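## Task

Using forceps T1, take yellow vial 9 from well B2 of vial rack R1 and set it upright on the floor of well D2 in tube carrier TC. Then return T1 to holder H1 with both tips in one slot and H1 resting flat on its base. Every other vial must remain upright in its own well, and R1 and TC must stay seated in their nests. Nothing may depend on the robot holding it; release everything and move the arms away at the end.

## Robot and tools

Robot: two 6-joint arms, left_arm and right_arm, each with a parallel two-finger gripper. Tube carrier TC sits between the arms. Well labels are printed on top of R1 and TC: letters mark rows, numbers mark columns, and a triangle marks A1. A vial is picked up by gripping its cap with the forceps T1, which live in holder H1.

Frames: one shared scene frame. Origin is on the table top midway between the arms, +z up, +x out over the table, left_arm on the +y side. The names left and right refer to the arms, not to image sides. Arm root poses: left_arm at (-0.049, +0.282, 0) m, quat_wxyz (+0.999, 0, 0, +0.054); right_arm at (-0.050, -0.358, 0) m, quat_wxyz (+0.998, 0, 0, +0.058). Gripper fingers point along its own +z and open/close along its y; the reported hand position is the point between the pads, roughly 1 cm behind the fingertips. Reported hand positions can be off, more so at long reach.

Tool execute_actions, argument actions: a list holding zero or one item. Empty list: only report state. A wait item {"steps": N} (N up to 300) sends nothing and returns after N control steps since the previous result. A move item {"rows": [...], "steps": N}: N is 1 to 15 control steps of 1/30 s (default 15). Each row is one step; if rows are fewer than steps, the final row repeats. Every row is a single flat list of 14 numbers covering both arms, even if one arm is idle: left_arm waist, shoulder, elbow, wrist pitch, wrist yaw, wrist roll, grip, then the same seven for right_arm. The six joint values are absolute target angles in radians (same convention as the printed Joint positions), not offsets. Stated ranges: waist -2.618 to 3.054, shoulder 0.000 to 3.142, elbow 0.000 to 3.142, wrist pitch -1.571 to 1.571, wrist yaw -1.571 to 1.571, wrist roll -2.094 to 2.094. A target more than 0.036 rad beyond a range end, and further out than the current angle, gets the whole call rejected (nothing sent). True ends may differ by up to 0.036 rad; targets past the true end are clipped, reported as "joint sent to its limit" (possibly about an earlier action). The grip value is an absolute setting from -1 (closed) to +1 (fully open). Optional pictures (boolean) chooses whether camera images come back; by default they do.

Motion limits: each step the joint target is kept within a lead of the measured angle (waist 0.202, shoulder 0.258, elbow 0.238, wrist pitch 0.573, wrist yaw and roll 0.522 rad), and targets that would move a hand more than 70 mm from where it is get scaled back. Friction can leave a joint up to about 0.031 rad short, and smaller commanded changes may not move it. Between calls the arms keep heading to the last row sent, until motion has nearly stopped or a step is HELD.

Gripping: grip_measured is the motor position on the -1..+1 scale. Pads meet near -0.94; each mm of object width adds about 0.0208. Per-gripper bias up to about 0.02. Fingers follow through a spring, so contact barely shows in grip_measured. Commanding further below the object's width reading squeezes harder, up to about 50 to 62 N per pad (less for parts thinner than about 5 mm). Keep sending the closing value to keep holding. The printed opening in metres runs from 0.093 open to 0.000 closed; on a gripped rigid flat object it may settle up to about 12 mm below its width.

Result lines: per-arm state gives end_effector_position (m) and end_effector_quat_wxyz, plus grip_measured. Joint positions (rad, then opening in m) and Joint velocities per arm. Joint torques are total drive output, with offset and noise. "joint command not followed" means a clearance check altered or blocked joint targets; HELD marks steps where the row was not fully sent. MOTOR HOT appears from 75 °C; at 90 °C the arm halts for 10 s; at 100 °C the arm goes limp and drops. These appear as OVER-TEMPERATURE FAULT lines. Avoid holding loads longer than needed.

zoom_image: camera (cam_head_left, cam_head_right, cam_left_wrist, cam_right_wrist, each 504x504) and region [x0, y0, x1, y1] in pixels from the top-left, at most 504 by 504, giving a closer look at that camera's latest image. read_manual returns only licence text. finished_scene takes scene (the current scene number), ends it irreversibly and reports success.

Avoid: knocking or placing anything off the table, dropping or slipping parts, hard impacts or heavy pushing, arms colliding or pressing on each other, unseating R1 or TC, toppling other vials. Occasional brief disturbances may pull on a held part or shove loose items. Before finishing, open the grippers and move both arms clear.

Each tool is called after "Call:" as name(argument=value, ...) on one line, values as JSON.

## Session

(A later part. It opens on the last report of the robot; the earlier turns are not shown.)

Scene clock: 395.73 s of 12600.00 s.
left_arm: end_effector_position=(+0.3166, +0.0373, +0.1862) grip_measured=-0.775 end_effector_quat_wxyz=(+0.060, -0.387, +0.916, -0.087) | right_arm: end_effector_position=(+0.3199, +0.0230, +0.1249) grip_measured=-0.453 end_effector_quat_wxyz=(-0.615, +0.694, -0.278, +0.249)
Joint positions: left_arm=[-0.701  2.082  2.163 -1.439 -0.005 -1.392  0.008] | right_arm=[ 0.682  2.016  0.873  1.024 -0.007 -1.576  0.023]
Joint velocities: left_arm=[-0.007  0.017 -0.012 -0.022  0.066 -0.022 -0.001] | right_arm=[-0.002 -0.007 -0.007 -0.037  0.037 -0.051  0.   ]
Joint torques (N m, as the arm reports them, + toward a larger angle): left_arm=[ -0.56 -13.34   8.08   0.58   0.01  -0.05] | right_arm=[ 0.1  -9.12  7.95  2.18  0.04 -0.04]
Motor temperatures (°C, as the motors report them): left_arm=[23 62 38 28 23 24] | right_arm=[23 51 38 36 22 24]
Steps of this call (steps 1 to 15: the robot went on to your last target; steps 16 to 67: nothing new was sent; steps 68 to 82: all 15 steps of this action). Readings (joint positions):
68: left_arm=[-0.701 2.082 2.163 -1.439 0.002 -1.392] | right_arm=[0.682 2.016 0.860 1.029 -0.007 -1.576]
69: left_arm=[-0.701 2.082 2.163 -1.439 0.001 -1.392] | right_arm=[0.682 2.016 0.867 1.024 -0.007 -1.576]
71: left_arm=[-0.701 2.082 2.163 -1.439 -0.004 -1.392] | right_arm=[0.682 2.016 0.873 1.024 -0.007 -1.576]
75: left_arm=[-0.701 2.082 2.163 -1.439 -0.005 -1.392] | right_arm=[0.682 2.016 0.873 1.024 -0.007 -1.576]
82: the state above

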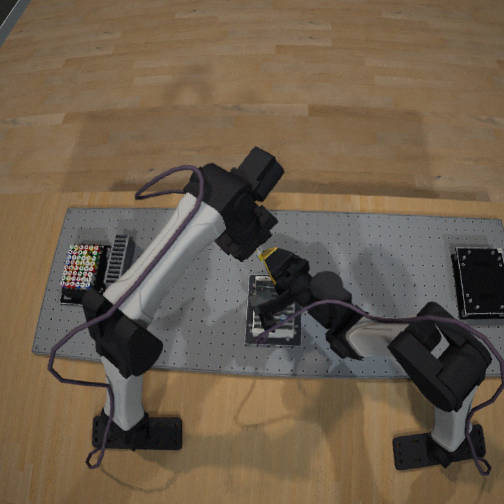

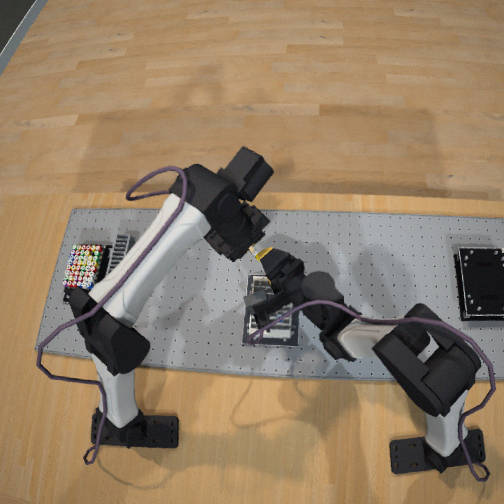

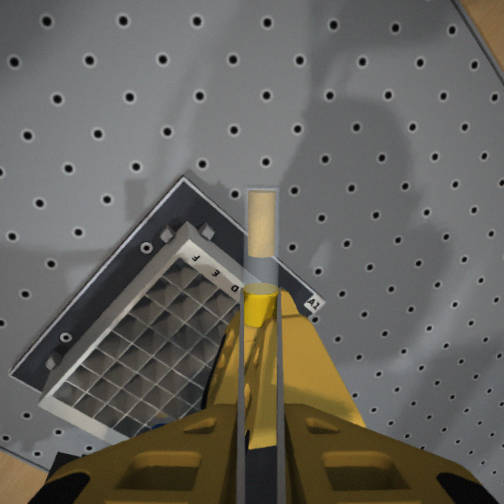

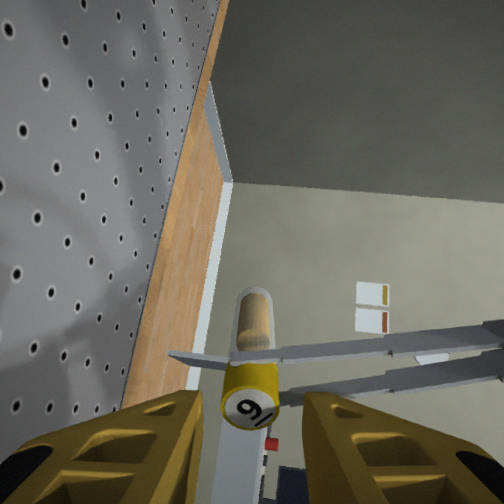

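Touching the tines now. Close right grip.

Call:
execute_actions(actions=[{"rows":[[-0.701,2.075,2.17,-1.45,-0.002,-1.4,-0.78,0.685,2.02,0.89,1.03,0,-1.58,-0.55],[-0.701,2.075,2.17,-1.45,-0.002,-1.4,-0.78,0.685,2.02,0.89,1.03,0,-1.58,-0.62],[-0.701,2.075,2.17,-1.45,-0.002,-1.4,-0.78,0.685,2.02,0.89,1.03,0,-1.58,-0.66],[-0.701,2.075,2.17,-1.45,-0.002,-1.4,-0.78,0.685,2.02,0.89,1.03,0,-1.58,-0.70],[-0.701,2.075,2.17,-1.45,-0.002,-1.4,-0.78,0.685,2.02,0.89,1.03,0,-1.58,-0.74],[-0.701,2.075,2.17,-1.45,-0.002,-1.4,-0.78,0.685,2.02,0.89,1.03,0,-1.58,-0.78],[-0.701,2.075,2.17,-1.45,-0.002,-1.4,-0.78,0.685,2.02,0.89,1.03,0,-1.58,-0.82]],"steps":15}])

Scene clock: 399.43 s of 12600.00 s.
left_arm: end_effector_position=(+0.3165, +0.0374, +0.1862) grip_measured=-0.775 end_effector_quat_wxyz=(+0.060, -0.387, +0.916, -0.087) | right_arm: end_effector_position=(+0.3198, +0.0229, +0.1244) grip_measured=-0.808 end_effector_quat_wxyz=(-0.615, +0.695, -0.278, +0.249)
Joint positions: left_arm=[-0.701  2.082  2.163 -1.44  -0.005 -1.393  0.008] | right_arm=[ 0.682  2.016  0.873  1.022 -0.007 -1.576  0.006]
Joint velocities: left_arm=[ 0.012  0.017 -0.012  0.051 -0.037 -0.037 -0.001] | right_arm=[ 0.007  0.002  0.002  0.081  0.051  0.022 -0.001]
Joint torques (N m, as the arm reports them, + toward a larger angle): left_arm=[ -0.56 -13.32   8.06   0.53   0.03  -0.05] | right_arm=[-0.06 -9.26  7.39  2.07  0.04  0.  ]
Motor temperatures (°C, as the motors report them): left_arm=[23 62 38 28 23 24] | right_arm=[23 51 39 36 22 24]
Steps of this call (steps 1 to 15: the robot went on to your last target; steps 16 to 90: nothing new was sent; then 0.20 s passed at rest; steps 91 to 105: all 15 steps of this action). Readings (joint positions):
91: left_arm=[-0.701 2.082 2.163 -1.439 -0.005 -1.393] | right_arm=[0.682 2.016 0.873 1.024 -0.007 -1.576]
92: left_arm=[-0.701 2.082 2.163 -1.439 -0.005 -1.393] | right_arm=[0.682 2.016 0.873 1.024 -0.007 -1.576]
94: left_arm=[-0.701 2.082 2.163 -1.439 -0.005 -1.393] | right_arm=[0.682 2.016 0.873 1.024 -0.007 -1.576]
98: left_arm=[-0.701 2.082 2.163 -1.440 -0.005 -1.393] | right_arm=[0.682 2.016 0.873 1.022 -0.007 -1.576]
105: the state above

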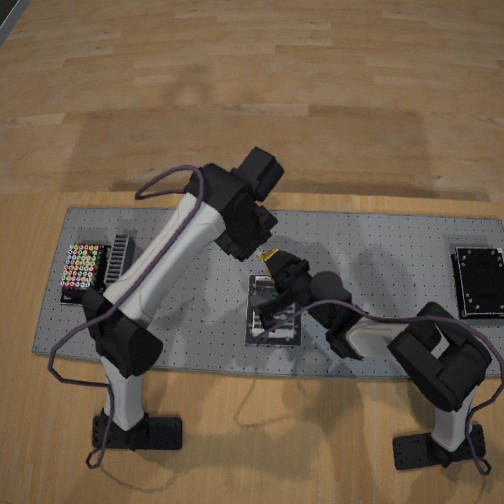

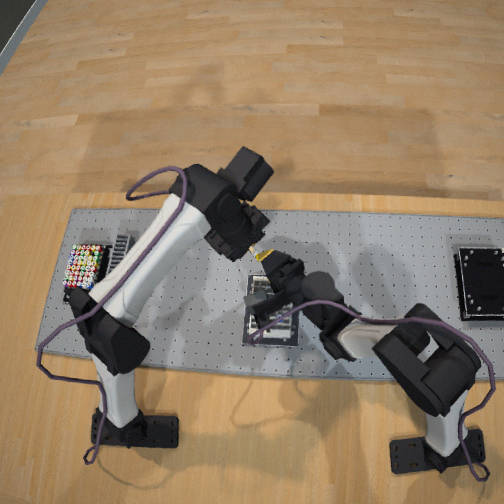

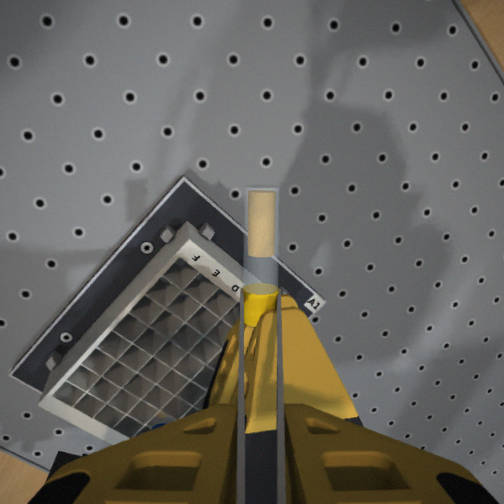

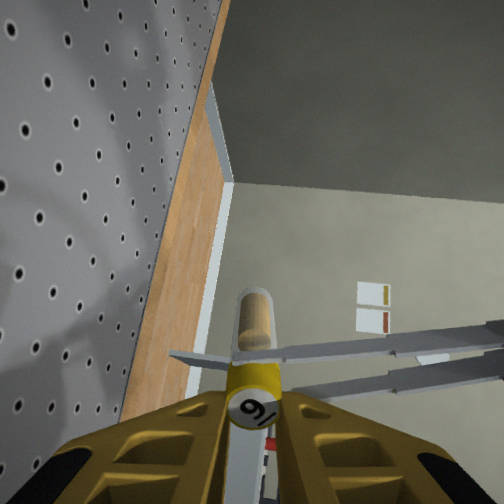

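Call:
execute_actions(actions=[{"rows":[[-0.701,2.075,2.17,-1.45,-0.002,-1.4,-0.725,0.685,2.02,0.89,1.03,0,-1.58,-0.82],[-0.701,2.075,2.17,-1.45,-0.002,-1.4,-0.725,0.685,2.02,0.89,1.03,0,-1.58,-0.82],[-0.701,2.075,2.17,-1.45,-0.002,-1.4,-0.725,0.685,2.02,0.89,1.03,0,-1.58,-0.82],[-0.701,2.075,2.17,-1.45,-0.002,-1.4,-0.725,0.685,2.02,0.89,1.03,0,-1.58,-0.82],[-0.701,2.075,2.17,-1.45,-0.002,-1.4,-0.725,0.685,2.02,0.89,1.03,0,-1.58,-0.82],[-0.701,2.04,2.17,-1.45,-0.002,-1.4,-0.725,0.685,2.02,0.89,1.03,0,-1.58,-0.82],[-0.701,2.02,2.17,-1.45,-0.002,-1.4,-0.725,0.685,2.02,0.89,1.03,0,-1.58,-0.82],[-0.701,2.0,2.17,-1.45,-0.002,-1.4,-0.725,0.685,2.02,0.89,1.03,0,-1.58,-0.82],[-0.701,1.98,2.17,-1.45,-0.002,-1.4,-0.725,0.685,2.02,0.89,1.03,0,-1.58,-0.82],[-0.701,1.98,2.17,-1.45,-0.002,-1.4,-0.725,0.685,2.02,0.89,1.03,0,-1.58,-0.82],[-0.701,1.98,2.17,-1.45,-0.002,-1.4,-0.725,0.685,2.02,0.89,1.03,0,-1.58,-0.82],[-0.701,1.98,2.17,-1.45,-0.002,-1.4,-0.725,0.685,2.02,0.89,1.03,0,-1.58,-0.82],[-0.701,1.98,2.17,-1.45,-0.002,-1.4,-0.82,0.685,2.02,0.89,1.03,0,-1.58,-0.82]],"steps":15}])

Scene clock: 404.13 s of 12600.00 s.
left_arm: end_effector_position=(+0.3082, +0.0430, +0.2282) grip_measured=-0.816 end_effector_quat_wxyz=(+0.087, -0.385, +0.910, -0.128) | right_arm: end_effector_position=(+0.3199, +0.0228, +0.1244) grip_measured=-0.808 end_effector_quat_wxyz=(-0.614, +0.695, -0.278, +0.249)
Joint positions: left_arm=[-0.701  1.981  2.163 -1.442 -0.005 -1.393  0.006] | right_arm=[ 0.682  2.016  0.873  1.022 -0.007 -1.576  0.006]
Joint velocities: left_arm=[ 0.002 -0.129 -0.002  0.051 -0.037 -0.066 -0.003] | right_arm=[ 0.002 -0.007 -0.007 -0.037 -0.007  0.051 -0.001]
Joint torques (N m, as the arm reports them, + toward a larger angle): left_arm=[ -0.51 -11.1    7.88   0.77   0.    -0.01] | right_arm=[ 0.07 -9.15  7.35  2.12  0.04  0.02]
Motor temperatures (°C, as the motors report them): left_arm=[23 62 38 28 23 24] | right_arm=[23 51 39 36 22 24]
Steps of this call (steps 1 to 15: the robot went on to your last target; steps 16 to 90: nothing new was sent; then 1.20 s passed at rest; steps 91 to 105: all 15 steps of this action). Readings (joint positions):
91: left_arm=[-0.701 2.082 2.163 -1.440 -0.005 -1.393] | right_arm=[0.682 2.016 0.873 1.022 -0.007 -1.576]
92: left_arm=[-0.701 2.082 2.163 -1.440 -0.005 -1.393] | right_arm=[0.682 2.016 0.873 1.022 -0.007 -1.576]
94: left_arm=[-0.701 2.082 2.163 -1.440 -0.005 -1.393] | right_arm=[0.682 2.016 0.873 1.022 -0.007 -1.576]
98: left_arm=[-0.701 2.069 2.163 -1.441 -0.005 -1.393] | right_arm=[0.682 2.016 0.873 1.022 -0.007 -1.576]
105: the state above

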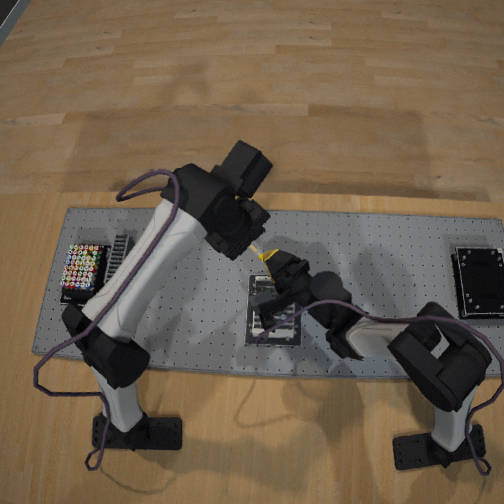

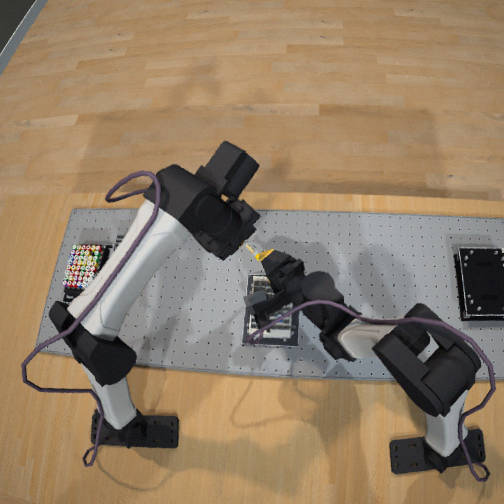

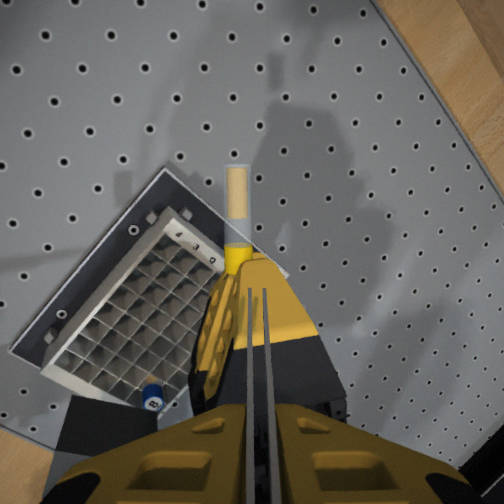

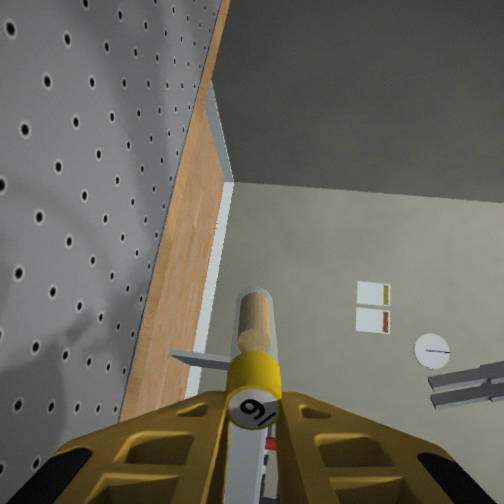

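Call:
execute_actions(actions=[{"rows":[[-0.6,1.97,2.15,-1.45,0,-1.2,-0.82,0.685,2.02,0.89,1.03,0,-1.58,-0.82],[-0.5,1.96,2.13,-1.45,0,-1.0,-0.82,0.685,2.02,0.89,1.03,0,-1.58,-0.82],[-0.4,1.95,2.1,-1.45,0,-0.8,-0.82,0.685,2.02,0.89,1.03,0,-1.58,-0.82],[-0.3,1.94,2.07,-1.45,0,-0.6,-0.82,0.685,2.02,0.89,1.03,0,-1.58,-0.82],[-0.2,1.94,2.04,-1.44,0,-0.4,-0.82,0.685,2.02,0.89,1.03,0,-1.58,-0.82],[-0.1,1.94,2.0,-1.43,0,-0.2,-0.82,0.685,2.02,0.89,1.03,0,-1.58,-0.82],[0.0,1.94,1.97,-1.41,0,0,-0.82,0.685,2.02,0.89,1.03,0,-1.58,-0.82],[0.105,1.94,1.94,-1.39,0,0,-0.82,0.685,2.02,0.89,1.03,0,-1.58,-0.82]],"steps":15}], pictures=false)

Call:
execute_actions(actions=[{"rows":[[0.105,1.94,1.94,-1.39,0,0,-0.82,0.685,2.02,1.0,0.9,0,-1.5,-0.82],[0.105,1.94,1.94,-1.39,0,0,-0.82,0.69,2.02,1.1,0.75,0,-1.4,-0.82],[0.105,1.94,1.94,-1.39,0,0,-0.82,0.695,2.02,1.2,0.6,0,-1.3,-0.82],[0.105,1.94,1.94,-1.39,0,0,-0.82,0.70,2.02,1.3,0.45,0,-1.2,-0.82],[0.105,1.94,1.94,-1.39,0,0,-0.82,0.705,2.02,1.4,0.3,0,-1.1,-0.82],[0.105,1.94,1.94,-1.39,0,0,-0.82,0.71,2.02,1.5,0.15,0,-1.0,-0.82],[0.105,1.94,1.94,-1.39,0,0,-0.82,0.715,2.02,1.6,0.0,0,-0.9,-0.82],[0.105,1.94,1.94,-1.39,0,0,-0.82,0.72,2.02,1.7,-0.15,0,-0.8,-0.82],[0.105,1.94,1.94,-1.39,0,0,-0.82,0.725,2.02,1.8,-0.3,0,-0.7,-0.82],[0.105,1.94,1.94,-1.39,0,0,-0.82,0.73,2.02,1.9,-0.45,0,-0.6,-0.82],[0.105,1.94,1.94,-1.39,0,0,-0.82,0.735,2.02,2.0,-0.6,0,-0.5,-0.82],[0.105,1.94,1.94,-1.39,0,0,-0.82,0.74,2.02,2.05,-0.75,0,-0.4,-0.82],[0.105,1.94,1.94,-1.39,0,0,-0.82,0.745,2.02,2.1,-0.9,0,-0.3,-0.82],[0.105,1.94,1.94,-1.39,0,0,-0.82,0.75,2.02,2.1,-1.05,0,-0.2,-0.82],[0.105,1.94,1.94,-1.39,0,0,-0.82,0.75,2.02,2.1,-1.2,0,-0.1,-0.82]],"steps":15}], pictures=false)

Call:
execute_actions(actions=[{"steps":30}], pictures=false)

Call:
execute_actions(actions=[{"rows":[[0.105,1.94,1.94,-1.39,0,0,-0.82,0.75,2.06,2.14,-1.25,0,0,-0.82],[0.105,1.94,1.94,-1.39,0,0,-0.82,0.75,2.1,2.18,-1.3,0,0,-0.82],[0.105,1.94,1.94,-1.39,0,0,-0.82,0.75,2.14,2.22,-1.35,0,0,-0.82],[0.105,1.94,1.94,-1.39,0,0,-0.82,0.75,2.18,2.26,-1.4,0,0,-0.82],[0.105,1.94,1.94,-1.39,0,0,-0.82,0.75,2.22,2.30,-1.44,0,0,-0.82],[0.105,1.94,1.94,-1.39,0,0,-0.82,0.75,2.255,2.32,-1.45,0,0,-0.82]],"steps":15}], pictures=false)

Call:
execute_actions(actions=[{"steps":20}])

Scene clock: 417.30 s of 12600.00 s.
left_arm: end_effector_position=(+0.3481, +0.3666, +0.1736) grip_measured=-0.818 end_effector_quat_wxyz=(+0.078, -0.221, +0.972, +0.001) | right_arm: end_effector_position=(+0.3199, +0.0228, +0.1244) grip_measured=-0.808 end_effector_quat_wxyz=(-0.614, +0.695, -0.278, +0.249)
Joint positions: left_arm=[ 0.099  1.966  1.95  -1.397 -0.005 -0.239  0.006] | right_arm=[ 0.682  2.016  0.873  1.022 -0.007 -1.576  0.006]
Joint velocities: left_arm=[ 1.126 -0.012 -0.002  0.051 -0.242  1.546 -0.   ] | right_arm=[ 0.002  0.007  0.002  0.051  0.007 -0.051  0.001]
Joint torques (N m, as the arm reports them, + toward a larger angle): left_arm=[ -5.12 -13.91   6.81   0.62   0.39   0.11] | right_arm=[ 0.17 -9.11  7.27  2.14 -0.02 -0.02]
Motor temperatures (°C, as the motors report them): left_arm=[23 60 38 28 23 24] | right_arm=[23 51 39 37 22 24]
Steps of this call (steps 1 to 15: the robot went on to your last target; steps 16 to 90: nothing new was sent; then 9.67 s passed at rest; steps 91 to 105: all 15 steps of this action). Readings (joint positions):
91: left_arm=[-0.692 1.979 2.163 -1.442 -0.000 -1.362] | right_arm=[0.682 2.016 0.873 1.022 -0.007 -1.576]
92: left_arm=[-0.666 1.979 2.160 -1.442 0.009 -1.303] | right_arm=[0.682 2.016 0.873 1.022 -0.007 -1.576]
94: left_arm=[-0.571 1.973 2.135 -1.438 0.014 -1.139] | right_arm=[0.682 2.016 0.873 1.022 -0.007 -1.576]
98: left_arm=[-0.328 1.963 2.027 -1.420 0.010 -0.804] | right_arm=[0.682 2.016 0.873 1.022 -0.007 -1.576]
105: the state above

Scene clock: 417.80 s of 12600.00 s.
left_arm: end_effector_position=(+0.3473, +0.3710, +0.1736) grip_measured=-0.818 end_effector_quat_wxyz=(+0.078, -0.117, +0.990, +0.011) | right_arm: end_effector_position=(+0.3446, +0.0944, +0.2736) grip_measured=-0.808 end_effector_quat_wxyz=(+0.501, -0.543, +0.668, +0.088)
Joint positions: left_arm=[ 0.109  1.966  1.95  -1.396 -0.007 -0.016  0.006] | right_arm=[ 0.737  2.038  1.962 -0.428 -0.004 -0.51   0.006]
Joint velocities: left_arm=[ 0.002 -0.002 -0.007 -0.007 -0.022  0.037  0.   ] | right_arm=[ 0.144 -0.007  2.122 -3.011  0.022  2.718 -0.   ]
Joint torques (N m, as the arm reports them, + toward a larger angle): left_arm=[ -1.07 -14.     6.77   0.72   0.07   0.09] | right_arm=[  0.32 -12.69   8.38   1.73  -0.04   0.07]
Motor temperatures (°C, as the motors report them): left_arm=[23 60 38 28 23 24] | right_arm=[23 51 39 37 22 24]
Steps of this call (steps 1 to 15: all 15 steps of this action). Readings (joint positions):
1: left_arm=[0.128 1.966 1.950 -1.396 -0.012 -0.193] | right_arm=[0.682 2.016 0.888 0.998 -0.007 -1.566]
2: left_arm=[0.141 1.966 1.950 -1.396 -0.016 -0.157] | right_arm=[0.682 2.022 0.933 0.940 -0.007 -1.539]
4: left_arm=[0.136 1.966 1.950 -1.396 -0.017 -0.103] | right_arm=[0.682 2.037 1.076 0.775 -0.006 -1.444]
8: left_arm=[0.111 1.966 1.950 -1.396 -0.009 -0.046] | right_arm=[0.695 2.038 1.398 0.350 -0.004 -1.152]
15: the state above

Scene clock: 418.80 s of 12600.00 s.
left_arm: end_effector_position=(+0.3473, +0.3710, +0.1736) grip_measured=-0.818 end_effector_quat_wxyz=(+0.078, -0.113, +0.991, +0.012) | right_arm: end_effector_position=(+0.2619, +0.0061, +0.2094) grip_measured=-0.808 end_effector_quat_wxyz=(+0.204, -0.455, +0.863, +0.083)
Joint positions: left_arm=[ 0.109  1.966  1.95  -1.396 -0.007 -0.008  0.006] | right_arm=[ 0.745  2.021  2.092 -1.199 -0.004 -0.108  0.006]
Joint velocities: left_arm=[-0.002 -0.007  0.017 -0.051 -0.037  0.007 -0.001] | right_arm=[ 0.012 -0.002 -0.002 -0.022 -0.022  0.037 -0.001]
Joint torques (N m, as the arm reports them, + toward a larger angle): left_arm=[ -0.86 -13.98   6.8    0.74   0.1    0.09] | right_arm=[  0.15 -10.37   7.54   1.15   0.03   0.07]
Motor temperatures (°C, as the motors report them): left_arm=[23 60 37 28 23 24] | right_arm=[23 51 39 37 22 24]
Steps of this call (steps 1 to 30: the robot went on to your last target). Readings (joint positions):
1: left_arm=[0.109 1.966 1.950 -1.396 -0.007 -0.014] | right_arm=[0.741 2.034 2.023 -0.523 -0.004 -0.428]
2: left_arm=[0.109 1.966 1.950 -1.396 -0.007 -0.013] | right_arm=[0.744 2.023 2.060 -0.613 -0.004 -0.365]
4: left_arm=[0.109 1.966 1.950 -1.396 -0.007 -0.011] | right_arm=[0.745 1.999 2.088 -0.775 -0.004 -0.283]
8: left_arm=[0.109 1.966 1.950 -1.396 -0.007 -0.009] | right_arm=[0.745 2.006 2.092 -1.030 -0.004 -0.180]
30: the state above

Scene clock: 419.30 s of 12600.00 s.
left_arm: end_effector_position=(+0.3473, +0.3710, +0.1736) grip_measured=-0.818 end_effector_quat_wxyz=(+0.078, -0.113, +0.991, +0.012) | right_arm: end_effector_position=(+0.2469, -0.0113, +0.1291) grip_measured=-0.808 end_effector_quat_wxyz=(+0.031, -0.422, +0.906, +0.016)
Joint positions: left_arm=[ 0.109  1.966  1.95  -1.396 -0.007 -0.008  0.006] | right_arm=[ 0.745  2.291  2.287 -1.497 -0.004 -0.011  0.006]
Joint velocities: left_arm=[ 0.002  0.012  0.002 -0.051  0.037 -0.066 -0.001] | right_arm=[-0.012  0.09   0.007 -0.696 -0.022  0.051  0.   ]
Joint torques (N m, as the arm reports them, + toward a larger angle): left_arm=[ -0.92 -13.9    6.77   0.69   0.09   0.1 ] | right_arm=[  0.22 -14.95   9.1    1.97  -0.01  -0.01]
Motor temperatures (°C, as the motors report them): left_arm=[23 60 37 28 23 24] | right_arm=[23 51 39 37 22 24]
Steps of this call (steps 1 to 15: all 15 steps of this action). Readings (joint positions):
1: left_arm=[0.109 1.966 1.950 -1.396 -0.007 -0.008] | right_arm=[0.745 2.025 2.097 -1.206 -0.004 -0.092]
2: left_arm=[0.109 1.966 1.950 -1.396 -0.007 -0.008] | right_arm=[0.745 2.037 2.116 -1.226 -0.004 -0.075]
4: left_arm=[0.109 1.966 1.950 -1.396 -0.007 -0.008] | right_arm=[0.745 2.087 2.183 -1.279 -0.004 -0.050]
8: left_arm=[0.109 1.966 1.950 -1.396 -0.007 -0.008] | right_arm=[0.745 2.215 2.286 -1.362 -0.004 -0.025]
15: the state above

Scene clock: 419.97 s of 12600.00 s.
left_arm: end_effector_position=(+0.3473, +0.3710, +0.1736) grip_measured=-0.818 end_effector_quat_wxyz=(+0.078, -0.113, +0.991, +0.012) | right_arm: end_effector_position=(+0.2516, -0.0058, +0.1332) grip_measured=-0.808 end_effector_quat_wxyz=(+0.048, -0.420, +0.906, +0.024)
Joint positions: left_arm=[ 0.109  1.966  1.95  -1.396 -0.007 -0.008  0.006] | right_arm=[ 0.745  2.283  2.287 -1.467 -0.004 -0.007  0.006]
Joint velocities: left_arm=[ 0.007 -0.002  0.022 -0.066  0.022 -0.051 -0.001] | right_arm=[-0.007 -0.002 -0.017 -0.022 -0.066 -0.022 -0.001]
Joint torques (N m, as the arm reports them, + toward a larger angle): left_arm=[ -0.87 -14.07   6.65   0.68   0.11   0.12] | right_arm=[  0.1  -13.94   9.34   0.65  -0.05   0.09]
Motor temperatures (°C, as the motors report them): left_arm=[23 60 37 28 23 24] | right_arm=[23 51 39 37 22 24]
Steps of this call (steps 1 to 20: the robot went on to your last target). Readings (joint positions):
1: left_arm=[0.109 1.966 1.950 -1.396 -0.007 -0.008] | right_arm=[0.745 2.294 2.287 -1.517 -0.004 -0.010]
2: left_arm=[0.109 1.966 1.950 -1.396 -0.007 -0.008] | right_arm=[0.745 2.295 2.287 -1.531 -0.004 -0.010]
4: left_arm=[0.109 1.966 1.950 -1.396 -0.007 -0.008] | right_arm=[0.745 2.295 2.287 -1.537 -0.004 -0.009]
8: left_arm=[0.109 1.966 1.950 -1.396 -0.007 -0.008] | right_arm=[0.745 2.284 2.287 -1.491 -0.004 -0.008]
20: the state above

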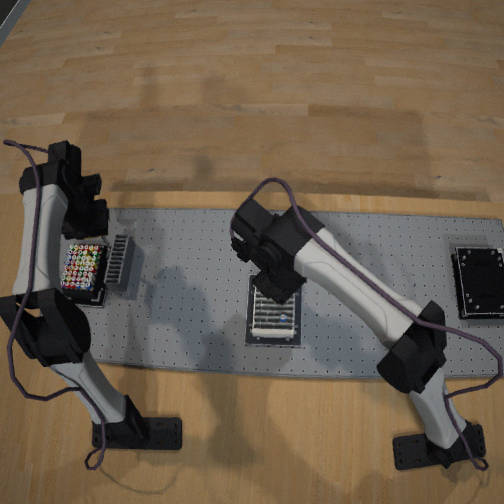

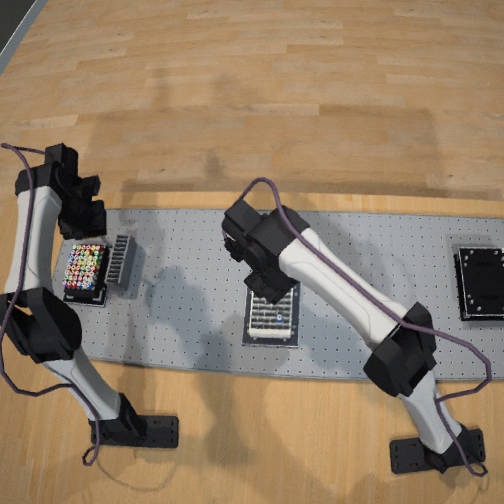

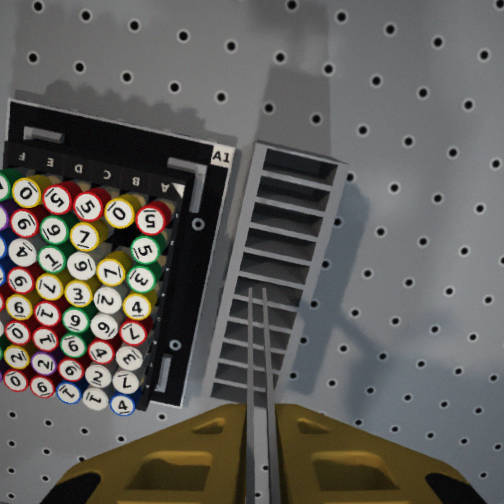

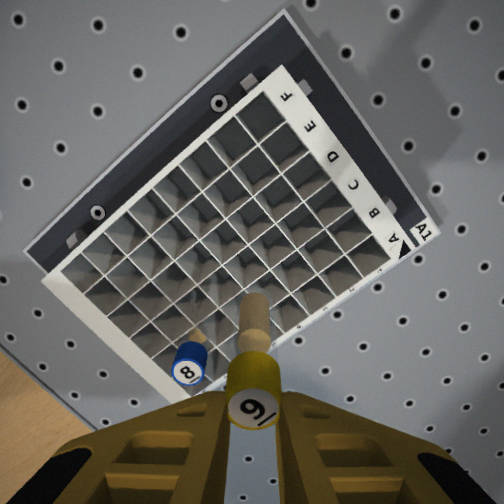

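Call:
execute_actions(actions=[{"rows":[[0.105,1.94,1.94,-1.39,0,0,-0.82,0.74,2.26,2.30,-1.42,0,0,-0.82],[0.105,1.94,1.94,-1.39,0,0,-0.82,0.73,2.27,2.28,-1.39,0,0,-0.82],[0.105,1.94,1.94,-1.39,0,0,-0.82,0.72,2.28,2.265,-1.36,0,0,-0.82],[0.105,1.94,1.94,-1.39,0,0,-0.82,0.71,2.29,2.25,-1.33,0,0,-0.82],[0.105,1.94,1.94,-1.39,0,0,-0.82,0.705,2.295,2.24,-1.30,0,0,-0.82],[0.105,1.94,1.94,-1.39,0,0,-0.82,0.705,2.30,2.225,-1.28,0,0,-0.82]],"steps":15}], pictures=false)

Call:
execute_actions(actions=[{"steps":20}])

Scene clock: 432.00 s of 12600.00 s.
left_arm: end_effector_position=(+0.3473, +0.3710, +0.1736) grip_measured=-0.818 end_effector_quat_wxyz=(+0.078, -0.113, +0.991, +0.012) | right_arm: end_effector_position=(+0.2848, +0.0048, +0.1200) grip_measured=-0.808 end_effector_quat_wxyz=(+0.094, -0.402, +0.910, +0.043)
Joint positions: left_arm=[ 0.109  1.966  1.95  -1.396 -0.007 -0.008  0.006] | right_arm=[ 0.708  2.297  2.242 -1.308 -0.004 -0.007  0.006]
Joint velocities: left_arm=[ 0.002 -0.022 -0.002 -0.095  0.037  0.007 -0.001] | right_arm=[-0.012 -0.002  0.012  0.051  0.007  0.007 -0.   ]
Joint torques (N m, as the arm reports them, + toward a larger angle): left_arm=[ -0.75 -13.92   6.7    0.71   0.11   0.11] | right_arm=[ -0.52 -12.19   5.35   0.86  -0.04   0.1 ]
Motor temperatures (°C, as the motors report them): left_arm=[23 61 37 28 23 24] | right_arm=[23 55 41 34 22 24]
Steps of this call (steps 1 to 15: the robot went on to your last target; steps 16 to 90: nothing new was sent; then 8.53 s passed at rest; steps 91 to 105: all 15 steps of this action). Readings (joint positions):
91: left_arm=[0.109 1.966 1.950 -1.396 -0.007 -0.008] | right_arm=[0.745 2.283 2.287 -1.463 -0.004 -0.007]
92: left_arm=[0.109 1.966 1.950 -1.396 -0.007 -0.008] | right_arm=[0.745 2.283 2.287 -1.455 -0.004 -0.007]
94: left_arm=[0.109 1.966 1.950 -1.396 -0.007 -0.008] | right_arm=[0.742 2.283 2.283 -1.425 -0.004 -0.007]
98: left_arm=[0.109 1.966 1.950 -1.396 -0.007 -0.008] | right_arm=[0.720 2.286 2.252 -1.348 -0.004 -0.007]
105: the state above

Scene clock: 432.67 s of 12600.00 s.
left_arm: end_effector_position=(+0.3473, +0.3710, +0.1736) grip_measured=-0.818 end_effector_quat_wxyz=(+0.078, -0.113, +0.991, +0.012) | right_arm: end_effector_position=(+0.2865, +0.0066, +0.1206) grip_measured=-0.808 end_effector_quat_wxyz=(+0.099, -0.402, +0.909, +0.045)
Joint positions: left_arm=[ 0.109  1.966  1.95  -1.396 -0.007 -0.008  0.006] | right_arm=[ 0.708  2.297  2.242 -1.298 -0.004 -0.007  0.006]
Joint velocities: left_arm=[ 0.007  0.012 -0.002 -0.051  0.051 -0.051  0.   ] | right_arm=[ 0.002  0.002  0.022 -0.051  0.051 -0.022  0.   ]
Joint torques (N m, as the arm reports them, + toward a larger angle): left_arm=[ -0.72 -13.99   6.9    0.69   0.12   0.08] | right_arm=[ -0.21 -12.18   5.24   0.92  -0.03   0.06]
Motor temperatures (°C, as the motors report them): left_arm=[23 61 37 28 23 24] | right_arm=[23 56 41 34 22 24]
Steps of this call (steps 1 to 20: the robot went on to your last target). Readings (joint positions):
1: left_arm=[0.109 1.966 1.950 -1.396 -0.007 -0.008] | right_arm=[0.708 2.297 2.242 -1.305 -0.004 -0.007]
2: left_arm=[0.109 1.966 1.950 -1.396 -0.007 -0.008] | right_arm=[0.708 2.297 2.242 -1.303 -0.004 -0.007]
4: left_arm=[0.109 1.966 1.950 -1.396 -0.007 -0.008] | right_arm=[0.708 2.297 2.242 -1.301 -0.004 -0.007]
8: left_arm=[0.109 1.966 1.950 -1.396 -0.007 -0.008] | right_arm=[0.708 2.297 2.242 -1.299 -0.004 -0.007]
20: the state above

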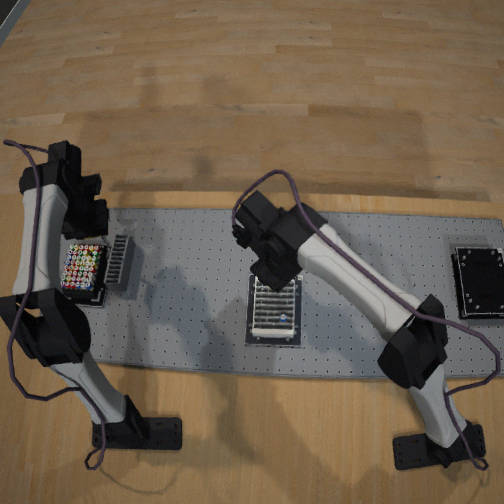

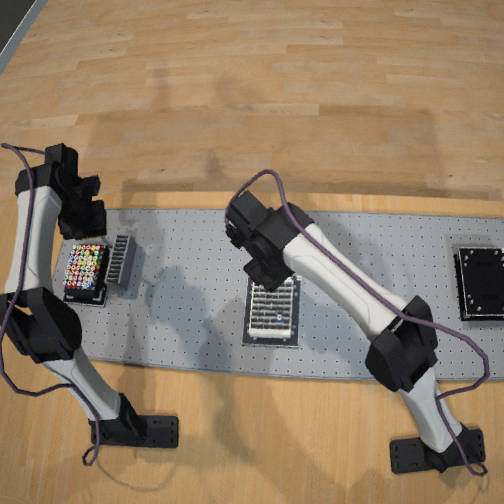

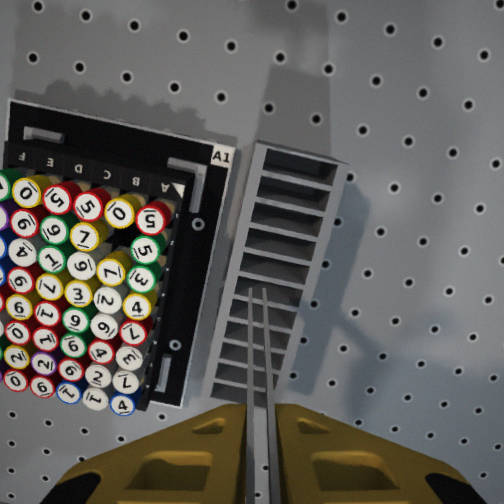

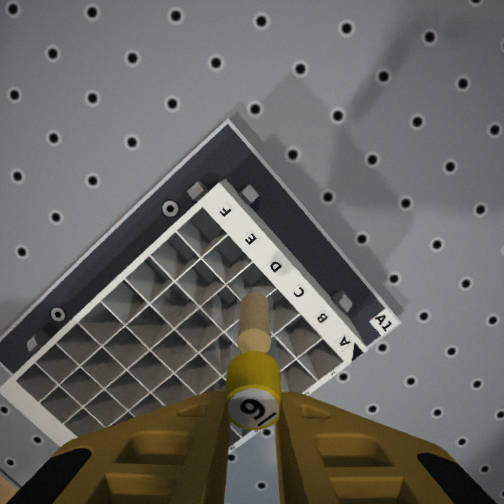

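Call:
zoom_image(camera="cam_right_wrist", region=[130, 170, 380, 420])

Region (130, 170, 380, 420) of cam_right_wrist's 504x504 image, scaled by 2.016, with more detail than that image has.

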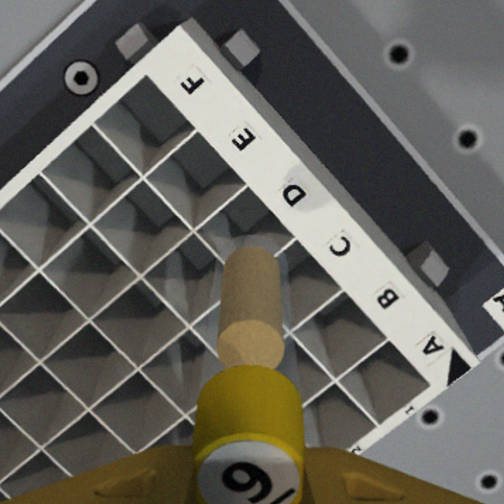

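Call:
execute_actions(actions=[{"rows":[[0.105,1.94,1.94,-1.39,0,0,-0.82,0.72,2.30,2.27,-1.31,0,0,-0.82],[0.105,1.94,1.94,-1.39,0,0,-0.82,0.73,2.31,2.29,-1.33,0,0,-0.82],[0.105,1.94,1.94,-1.39,0,0,-0.82,0.737,2.32,2.30,-1.35,0,0,-0.82],[0.105,1.94,1.94,-1.39,0,0,-0.82,0.737,2.33,2.31,-1.37,0,0,-0.82],[0.105,1.94,1.94,-1.39,0,0,-0.82,0.737,2.343,2.31,-1.385,0,0,-0.82]],"steps":15}], pictures=false)

Call:
execute_actions(actions=[{"steps":20}])

Call:
zoom_image(camera="cam_right_wrist", region=[130, 170, 380, 420])

Scene clock: 440.13 s of 12600.00 s.
left_arm: end_effector_position=(+0.3473, +0.3710, +0.1736) grip_measured=-0.818 end_effector_quat_wxyz=(+0.078, -0.113, +0.991, +0.012) | right_arm: end_effector_position=(+0.2709, +0.0055, +0.1088) grip_measured=-0.808 end_effector_quat_wxyz=(+0.061, -0.413, +0.908, +0.030)
Joint positions: left_arm=[ 0.109  1.966  1.95  -1.396 -0.007 -0.008  0.006] | right_arm=[ 0.731  2.339  2.281 -1.376 -0.004 -0.007  0.006]
Joint velocities: left_arm=[-0.002 -0.007 -0.012 -0.022  0.007 -0.007 -0.001] | right_arm=[-0.017 -0.007  0.017 -0.022 -0.051 -0.007 -0.001]
Joint torques (N m, as the arm reports them, + toward a larger angle): left_arm=[ -0.87 -14.02   6.83   0.68   0.11   0.06] | right_arm=[  0.57 -12.13   8.87   0.55  -0.01   0.08]
Motor temperatures (°C, as the motors report them): left_arm=[23 62 37 28 23 24] | right_arm=[23 56 40 33 22 24]
Steps of this call (steps 1 to 15: the robot went on to your last target; steps 16 to 90: nothing new was sent; then 3.97 s passed at rest; steps 91 to 105: all 15 steps of this action). Readings (joint positions):
91: left_arm=[0.109 1.966 1.950 -1.396 -0.007 -0.008] | right_arm=[0.708 2.297 2.242 -1.298 -0.004 -0.007]
92: left_arm=[0.109 1.966 1.950 -1.396 -0.007 -0.008] | right_arm=[0.709 2.298 2.246 -1.304 -0.004 -0.007]
94: left_arm=[0.109 1.966 1.950 -1.396 -0.007 -0.008] | right_arm=[0.714 2.307 2.264 -1.322 -0.004 -0.007]
98: left_arm=[0.109 1.966 1.950 -1.396 -0.007 -0.008] | right_arm=[0.727 2.325 2.281 -1.353 -0.004 -0.007]
105: the state above

Scene clock: 440.80 s of 12600.00 s.
left_arm: end_effector_position=(+0.3473, +0.3710, +0.1736) grip_measured=-0.818 end_effector_quat_wxyz=(+0.078, -0.113, +0.991, +0.012) | right_arm: end_effector_position=(+0.2703, +0.0048, +0.1087) grip_measured=-0.808 end_effector_quat_wxyz=(+0.060, -0.413, +0.908, +0.029)
Joint positions: left_arm=[ 0.109  1.966  1.95  -1.396 -0.007 -0.008  0.006] | right_arm=[ 0.731  2.339  2.281 -1.38  -0.004 -0.007  0.006]
Joint velocities: left_arm=[-0.012  0.002  0.007 -0.022 -0.022  0.007 -0.002] | right_arm=[ 0.002 -0.002 -0.007 -0.022  0.022  0.007 -0.   ]
Joint torques (N m, as the arm reports them, + toward a larger angle): left_arm=[ -0.93 -13.84   6.75   0.7    0.1    0.12] | right_arm=[  0.27 -12.22   9.06   0.55   0.05   0.02]
Motor temperatures (°C, as the motors report them): left_arm=[23 62 37 28 23 24] | right_arm=[23 56 40 33 22 24]
Steps of this call (steps 1 to 15: the robot went on to your last target; steps 16 to 20: nothing new was sent). Readings (joint positions):
1: left_arm=[0.109 1.966 1.950 -1.396 -0.007 -0.008] | right_arm=[0.731 2.339 2.281 -1.377 -0.004 -0.007]
2: left_arm=[0.109 1.966 1.950 -1.396 -0.007 -0.008] | right_arm=[0.731 2.339 2.281 -1.378 -0.004 -0.007]
4: left_arm=[0.109 1.966 1.950 -1.396 -0.007 -0.008] | right_arm=[0.731 2.339 2.281 -1.379 -0.004 -0.007]
8: left_arm=[0.109 1.966 1.950 -1.396 -0.007 -0.008] | right_arm=[0.731 2.339 2.281 -1.380 -0.004 -0.007]
20: the state above
All arms were judged still, so your last target was given up. Only a new action makes them travel on or press farther. Fingers that are still opening or closing keep moving.

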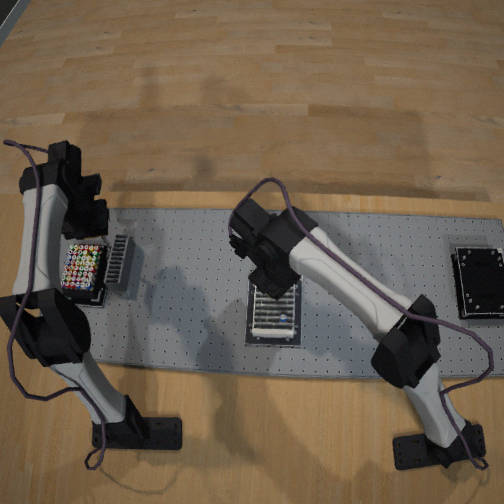

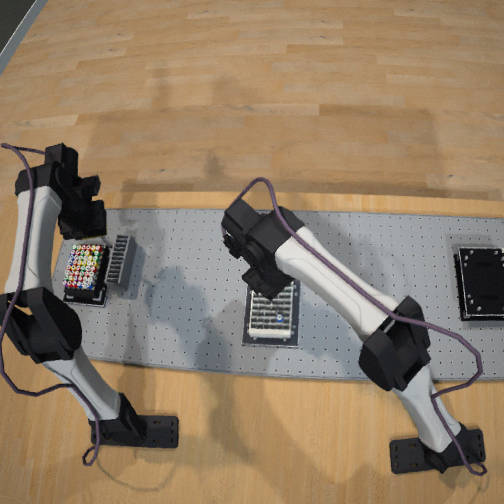

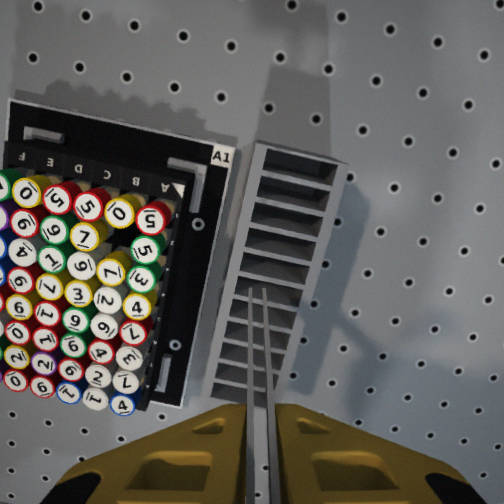

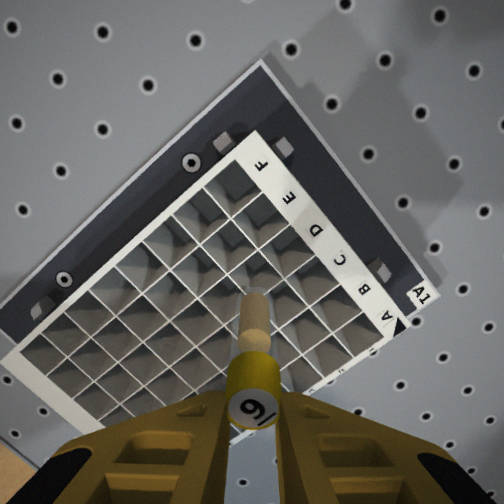

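Region (130, 170, 380, 420) of cam_right_wrist's 504x504 image, scaled by 2.016, with more detail than that image has.

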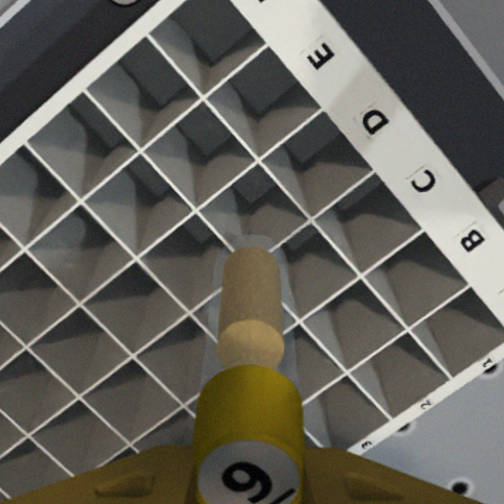

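Call:
execute_actions(actions=[{"rows":[[0.105,1.94,1.94,-1.39,0,0,-0.82,0.737,2.343,2.31,-1.342,0,0,-0.82]],"steps":15}], pictures=false)

Call:
execute_actions(actions=[{"steps":15}])

Call:
zoom_image(camera="cam_right_wrist", region=[130, 170, 380, 420])

Scene clock: 444.73 s of 12600.00 s.
left_arm: end_effector_position=(+0.3473, +0.3710, +0.1736) grip_measured=-0.818 end_effector_quat_wxyz=(+0.078, -0.113, +0.991, +0.012) | right_arm: end_effector_position=(+0.2736, +0.0086, +0.1094) grip_measured=-0.808 end_effector_quat_wxyz=(+0.069, -0.413, +0.908, +0.033)
Joint positions: left_arm=[ 0.109  1.966  1.95  -1.396 -0.007 -0.008  0.006] | right_arm=[ 0.731  2.339  2.281 -1.359 -0.004 -0.007  0.006]
Joint velocities: left_arm=[-0.007 -0.012 -0.002 -0.066 -0.007 -0.066 -0.   ] | right_arm=[-0.012 -0.012 -0.007 -0.007 -0.022 -0.022  0.   ]
Joint torques (N m, as the arm reports them, + toward a larger angle): left_arm=[ -0.72 -13.87   6.8    0.65   0.09   0.08] | right_arm=[  0.44 -12.24   9.03   0.79  -0.01   0.07]
Motor temperatures (°C, as the motors report them): left_arm=[23 62 37 28 23 24] | right_arm=[23 57 40 32 22 24]
Steps of this call (steps 1 to 90: nothing new was sent; then 0.43 s passed at rest; steps 91 to 105: all 15 steps of this action). Readings (joint positions):
91: left_arm=[0.109 1.966 1.950 -1.396 -0.007 -0.008] | right_arm=[0.731 2.339 2.281 -1.378 -0.004 -0.007]
92: left_arm=[0.109 1.966 1.950 -1.396 -0.007 -0.008] | right_arm=[0.731 2.339 2.281 -1.374 -0.004 -0.007]
94: left_arm=[0.109 1.966 1.950 -1.396 -0.007 -0.008] | right_arm=[0.731 2.339 2.281 -1.368 -0.004 -0.007]
98: left_arm=[0.109 1.966 1.950 -1.396 -0.007 -0.008] | right_arm=[0.731 2.339 2.281 -1.362 -0.004 -0.007]
105: the state above

Scene clock: 445.23 s of 12600.00 s.
left_arm: end_effector_position=(+0.3473, +0.3710, +0.1736) grip_measured=-0.818 end_effector_quat_wxyz=(+0.078, -0.113, +0.991, +0.012) | right_arm: end_effector_position=(+0.2737, +0.0087, +0.1094) grip_measured=-0.808 end_effector_quat_wxyz=(+0.069, -0.413, +0.908, +0.033)
Joint positions: left_arm=[ 0.109  1.966  1.95  -1.396 -0.007 -0.008  0.006] | right_arm=[ 0.731  2.339  2.281 -1.359 -0.004 -0.007  0.006]
Joint velocities: left_arm=[ 0.007 -0.012 -0.007 -0.022 -0.125  0.066 -0.001] | right_arm=[-0.002 -0.017 -0.002 -0.007  0.022 -0.081  0.   ]
Joint torques (N m, as the arm reports them, + toward a larger angle): left_arm=[ -0.84 -13.87   6.7    0.69   0.13   0.09] | right_arm=[  0.32 -12.37   8.98   0.77  -0.02   0.04]
Motor temperatures (°C, as the motors report them): left_arm=[23 62 37 28 23 24] | right_arm=[23 57 40 32 22 24]
Steps of this call (steps 1 to 15: the robot went on to your last target). Readings (joint positions):
1: left_arm=[0.109 1.966 1.950 -1.396 -0.007 -0.008] | right_arm=[0.731 2.339 2.281 -1.359 -0.004 -0.007]
2: left_arm=[0.109 1.966 1.950 -1.396 -0.007 -0.008] | right_arm=[0.731 2.339 2.281 -1.359 -0.004 -0.007]
4: left_arm=[0.109 1.966 1.950 -1.396 -0.007 -0.008] | right_arm=[0.731 2.339 2.281 -1.359 -0.004 -0.007]
8: left_arm=[0.109 1.966 1.950 -1.396 -0.007 -0.008] | right_arm=[0.731 2.339 2.281 -1.359 -0.004 -0.007]
15: the state above
All arms were judged still, so your last target was given up. Only a new action makes them travel on or press farther. Fingers that are still opening or closing keep moving.

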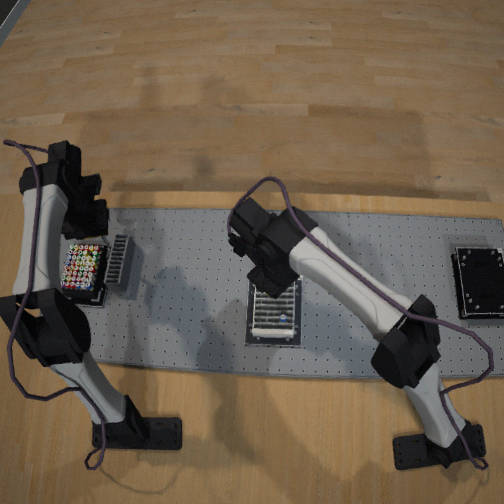

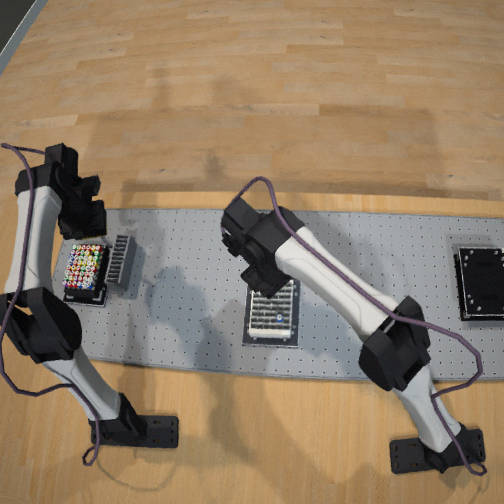

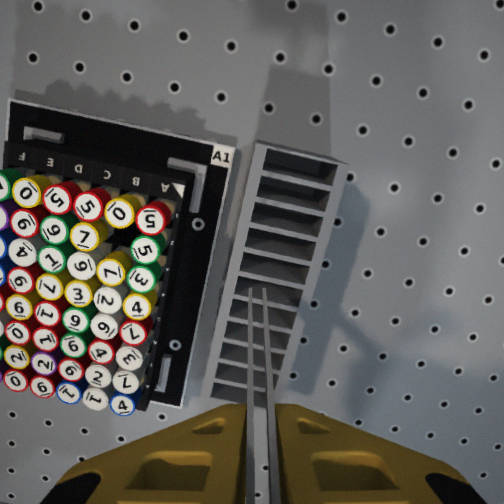

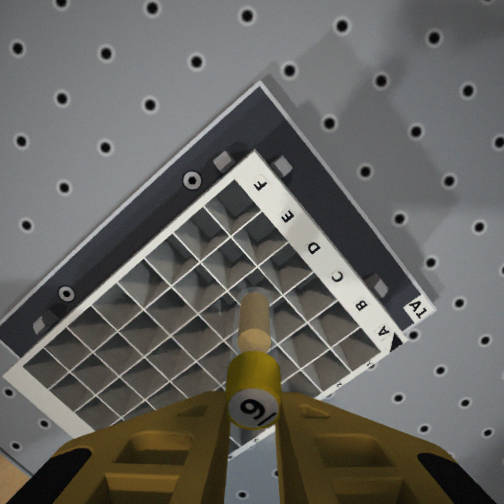

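Region (130, 170, 380, 420) of cam_right_wrist's 504x504 image, scaled by 2.016, with more detail than that image has.

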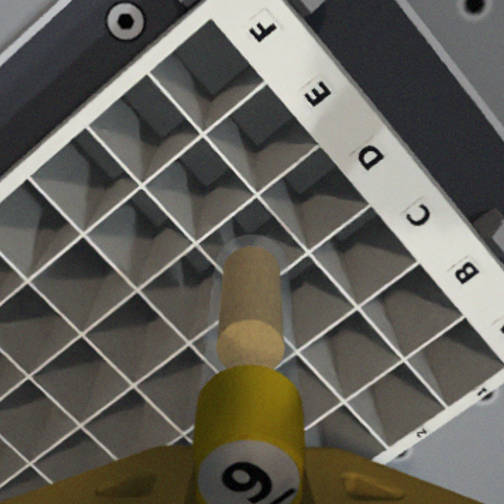

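Call:
execute_actions(actions=[{"rows":[[0.105,1.94,1.94,-1.39,0,0,-0.82,0.737,2.365,2.31,-1.342,0,0,-0.82],[0.105,1.94,1.94,-1.39,0,0,-0.82,0.737,2.365,2.31,-1.342,0,0,-0.82],[0.105,1.94,1.94,-1.39,0,0,-0.82,0.737,2.358,2.31,-1.342,0,0,-0.82]],"steps":15}])

Call:
zoom_image(camera="cam_right_wrist", region=[130, 170, 380, 420])

Scene clock: 448.40 s of 12600.00 s.
left_arm: end_effector_position=(+0.3473, +0.3710, +0.1736) grip_measured=-0.818 end_effector_quat_wxyz=(+0.078, -0.113, +0.991, +0.012) | right_arm: end_effector_position=(+0.2739, +0.0090, +0.1039) grip_measured=-0.808 end_effector_quat_wxyz=(+0.065, -0.413, +0.908, +0.031)
Joint positions: left_arm=[ 0.109  1.966  1.95  -1.396 -0.007 -0.008  0.006] | right_arm=[ 0.731  2.351  2.281 -1.357 -0.004 -0.007  0.006]
Joint velocities: left_arm=[ 0.012 -0.022 -0.017  0.066 -0.051 -0.037  0.001] | right_arm=[-0.002 -0.012 -0.012 -0.066  0.022  0.022  0.001]
Joint torques (N m, as the arm reports them, + toward a larger angle): left_arm=[ -0.88 -13.88   6.66   0.69   0.09   0.09] | right_arm=[  0.45 -11.88   9.02   0.72  -0.03   0.09]
Motor temperatures (°C, as the motors report them): left_arm=[23 62 37 28 23 24] | right_arm=[23 57 41 32 22 24]
Steps of this call (steps 1 to 80: nothing new was sent; steps 81 to 95: all 15 steps of this action). Readings (joint positions):
81: left_arm=[0.109 1.966 1.950 -1.396 -0.007 -0.008] | right_arm=[0.731 2.341 2.281 -1.358 -0.004 -0.007]
82: left_arm=[0.109 1.966 1.950 -1.396 -0.007 -0.008] | right_arm=[0.731 2.342 2.281 -1.358 -0.004 -0.007]
84: left_arm=[0.109 1.966 1.950 -1.396 -0.007 -0.008] | right_arm=[0.731 2.347 2.281 -1.357 -0.004 -0.007]
88: left_arm=[0.109 1.966 1.950 -1.396 -0.007 -0.008] | right_arm=[0.731 2.351 2.281 -1.357 -0.004 -0.007]
95: the state above

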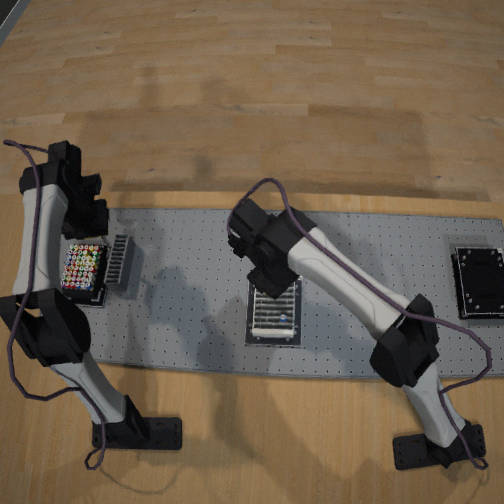

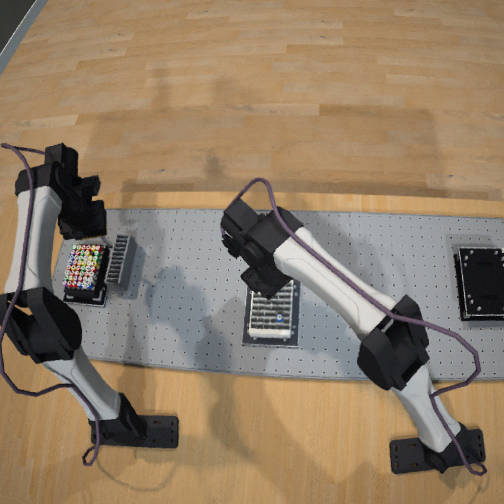

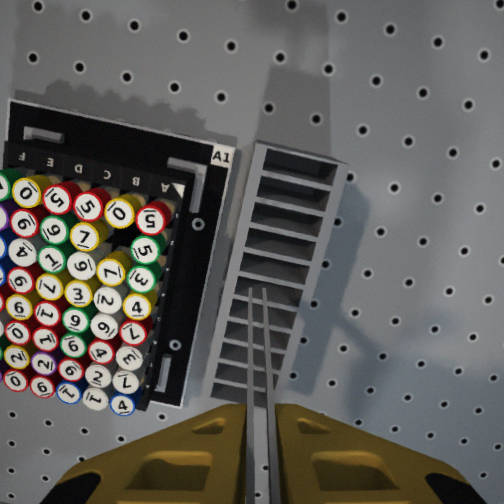

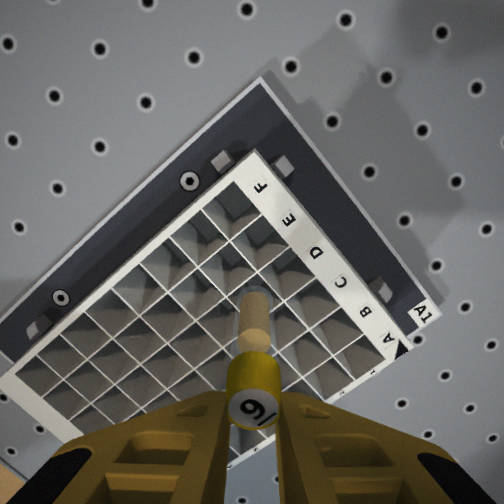

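Region (130, 170, 380, 420) of cam_right_wrist's 504x504 image, scaled by 2.016, with more detail than that image has.

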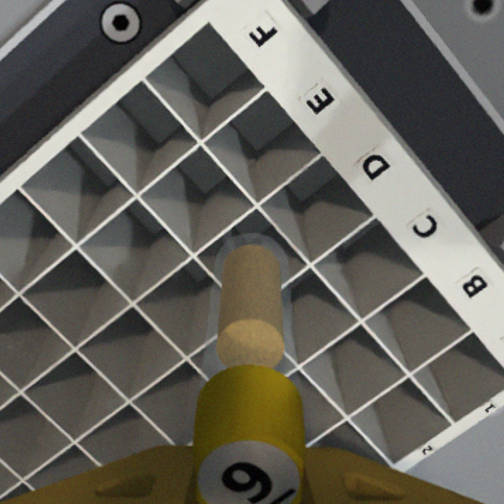

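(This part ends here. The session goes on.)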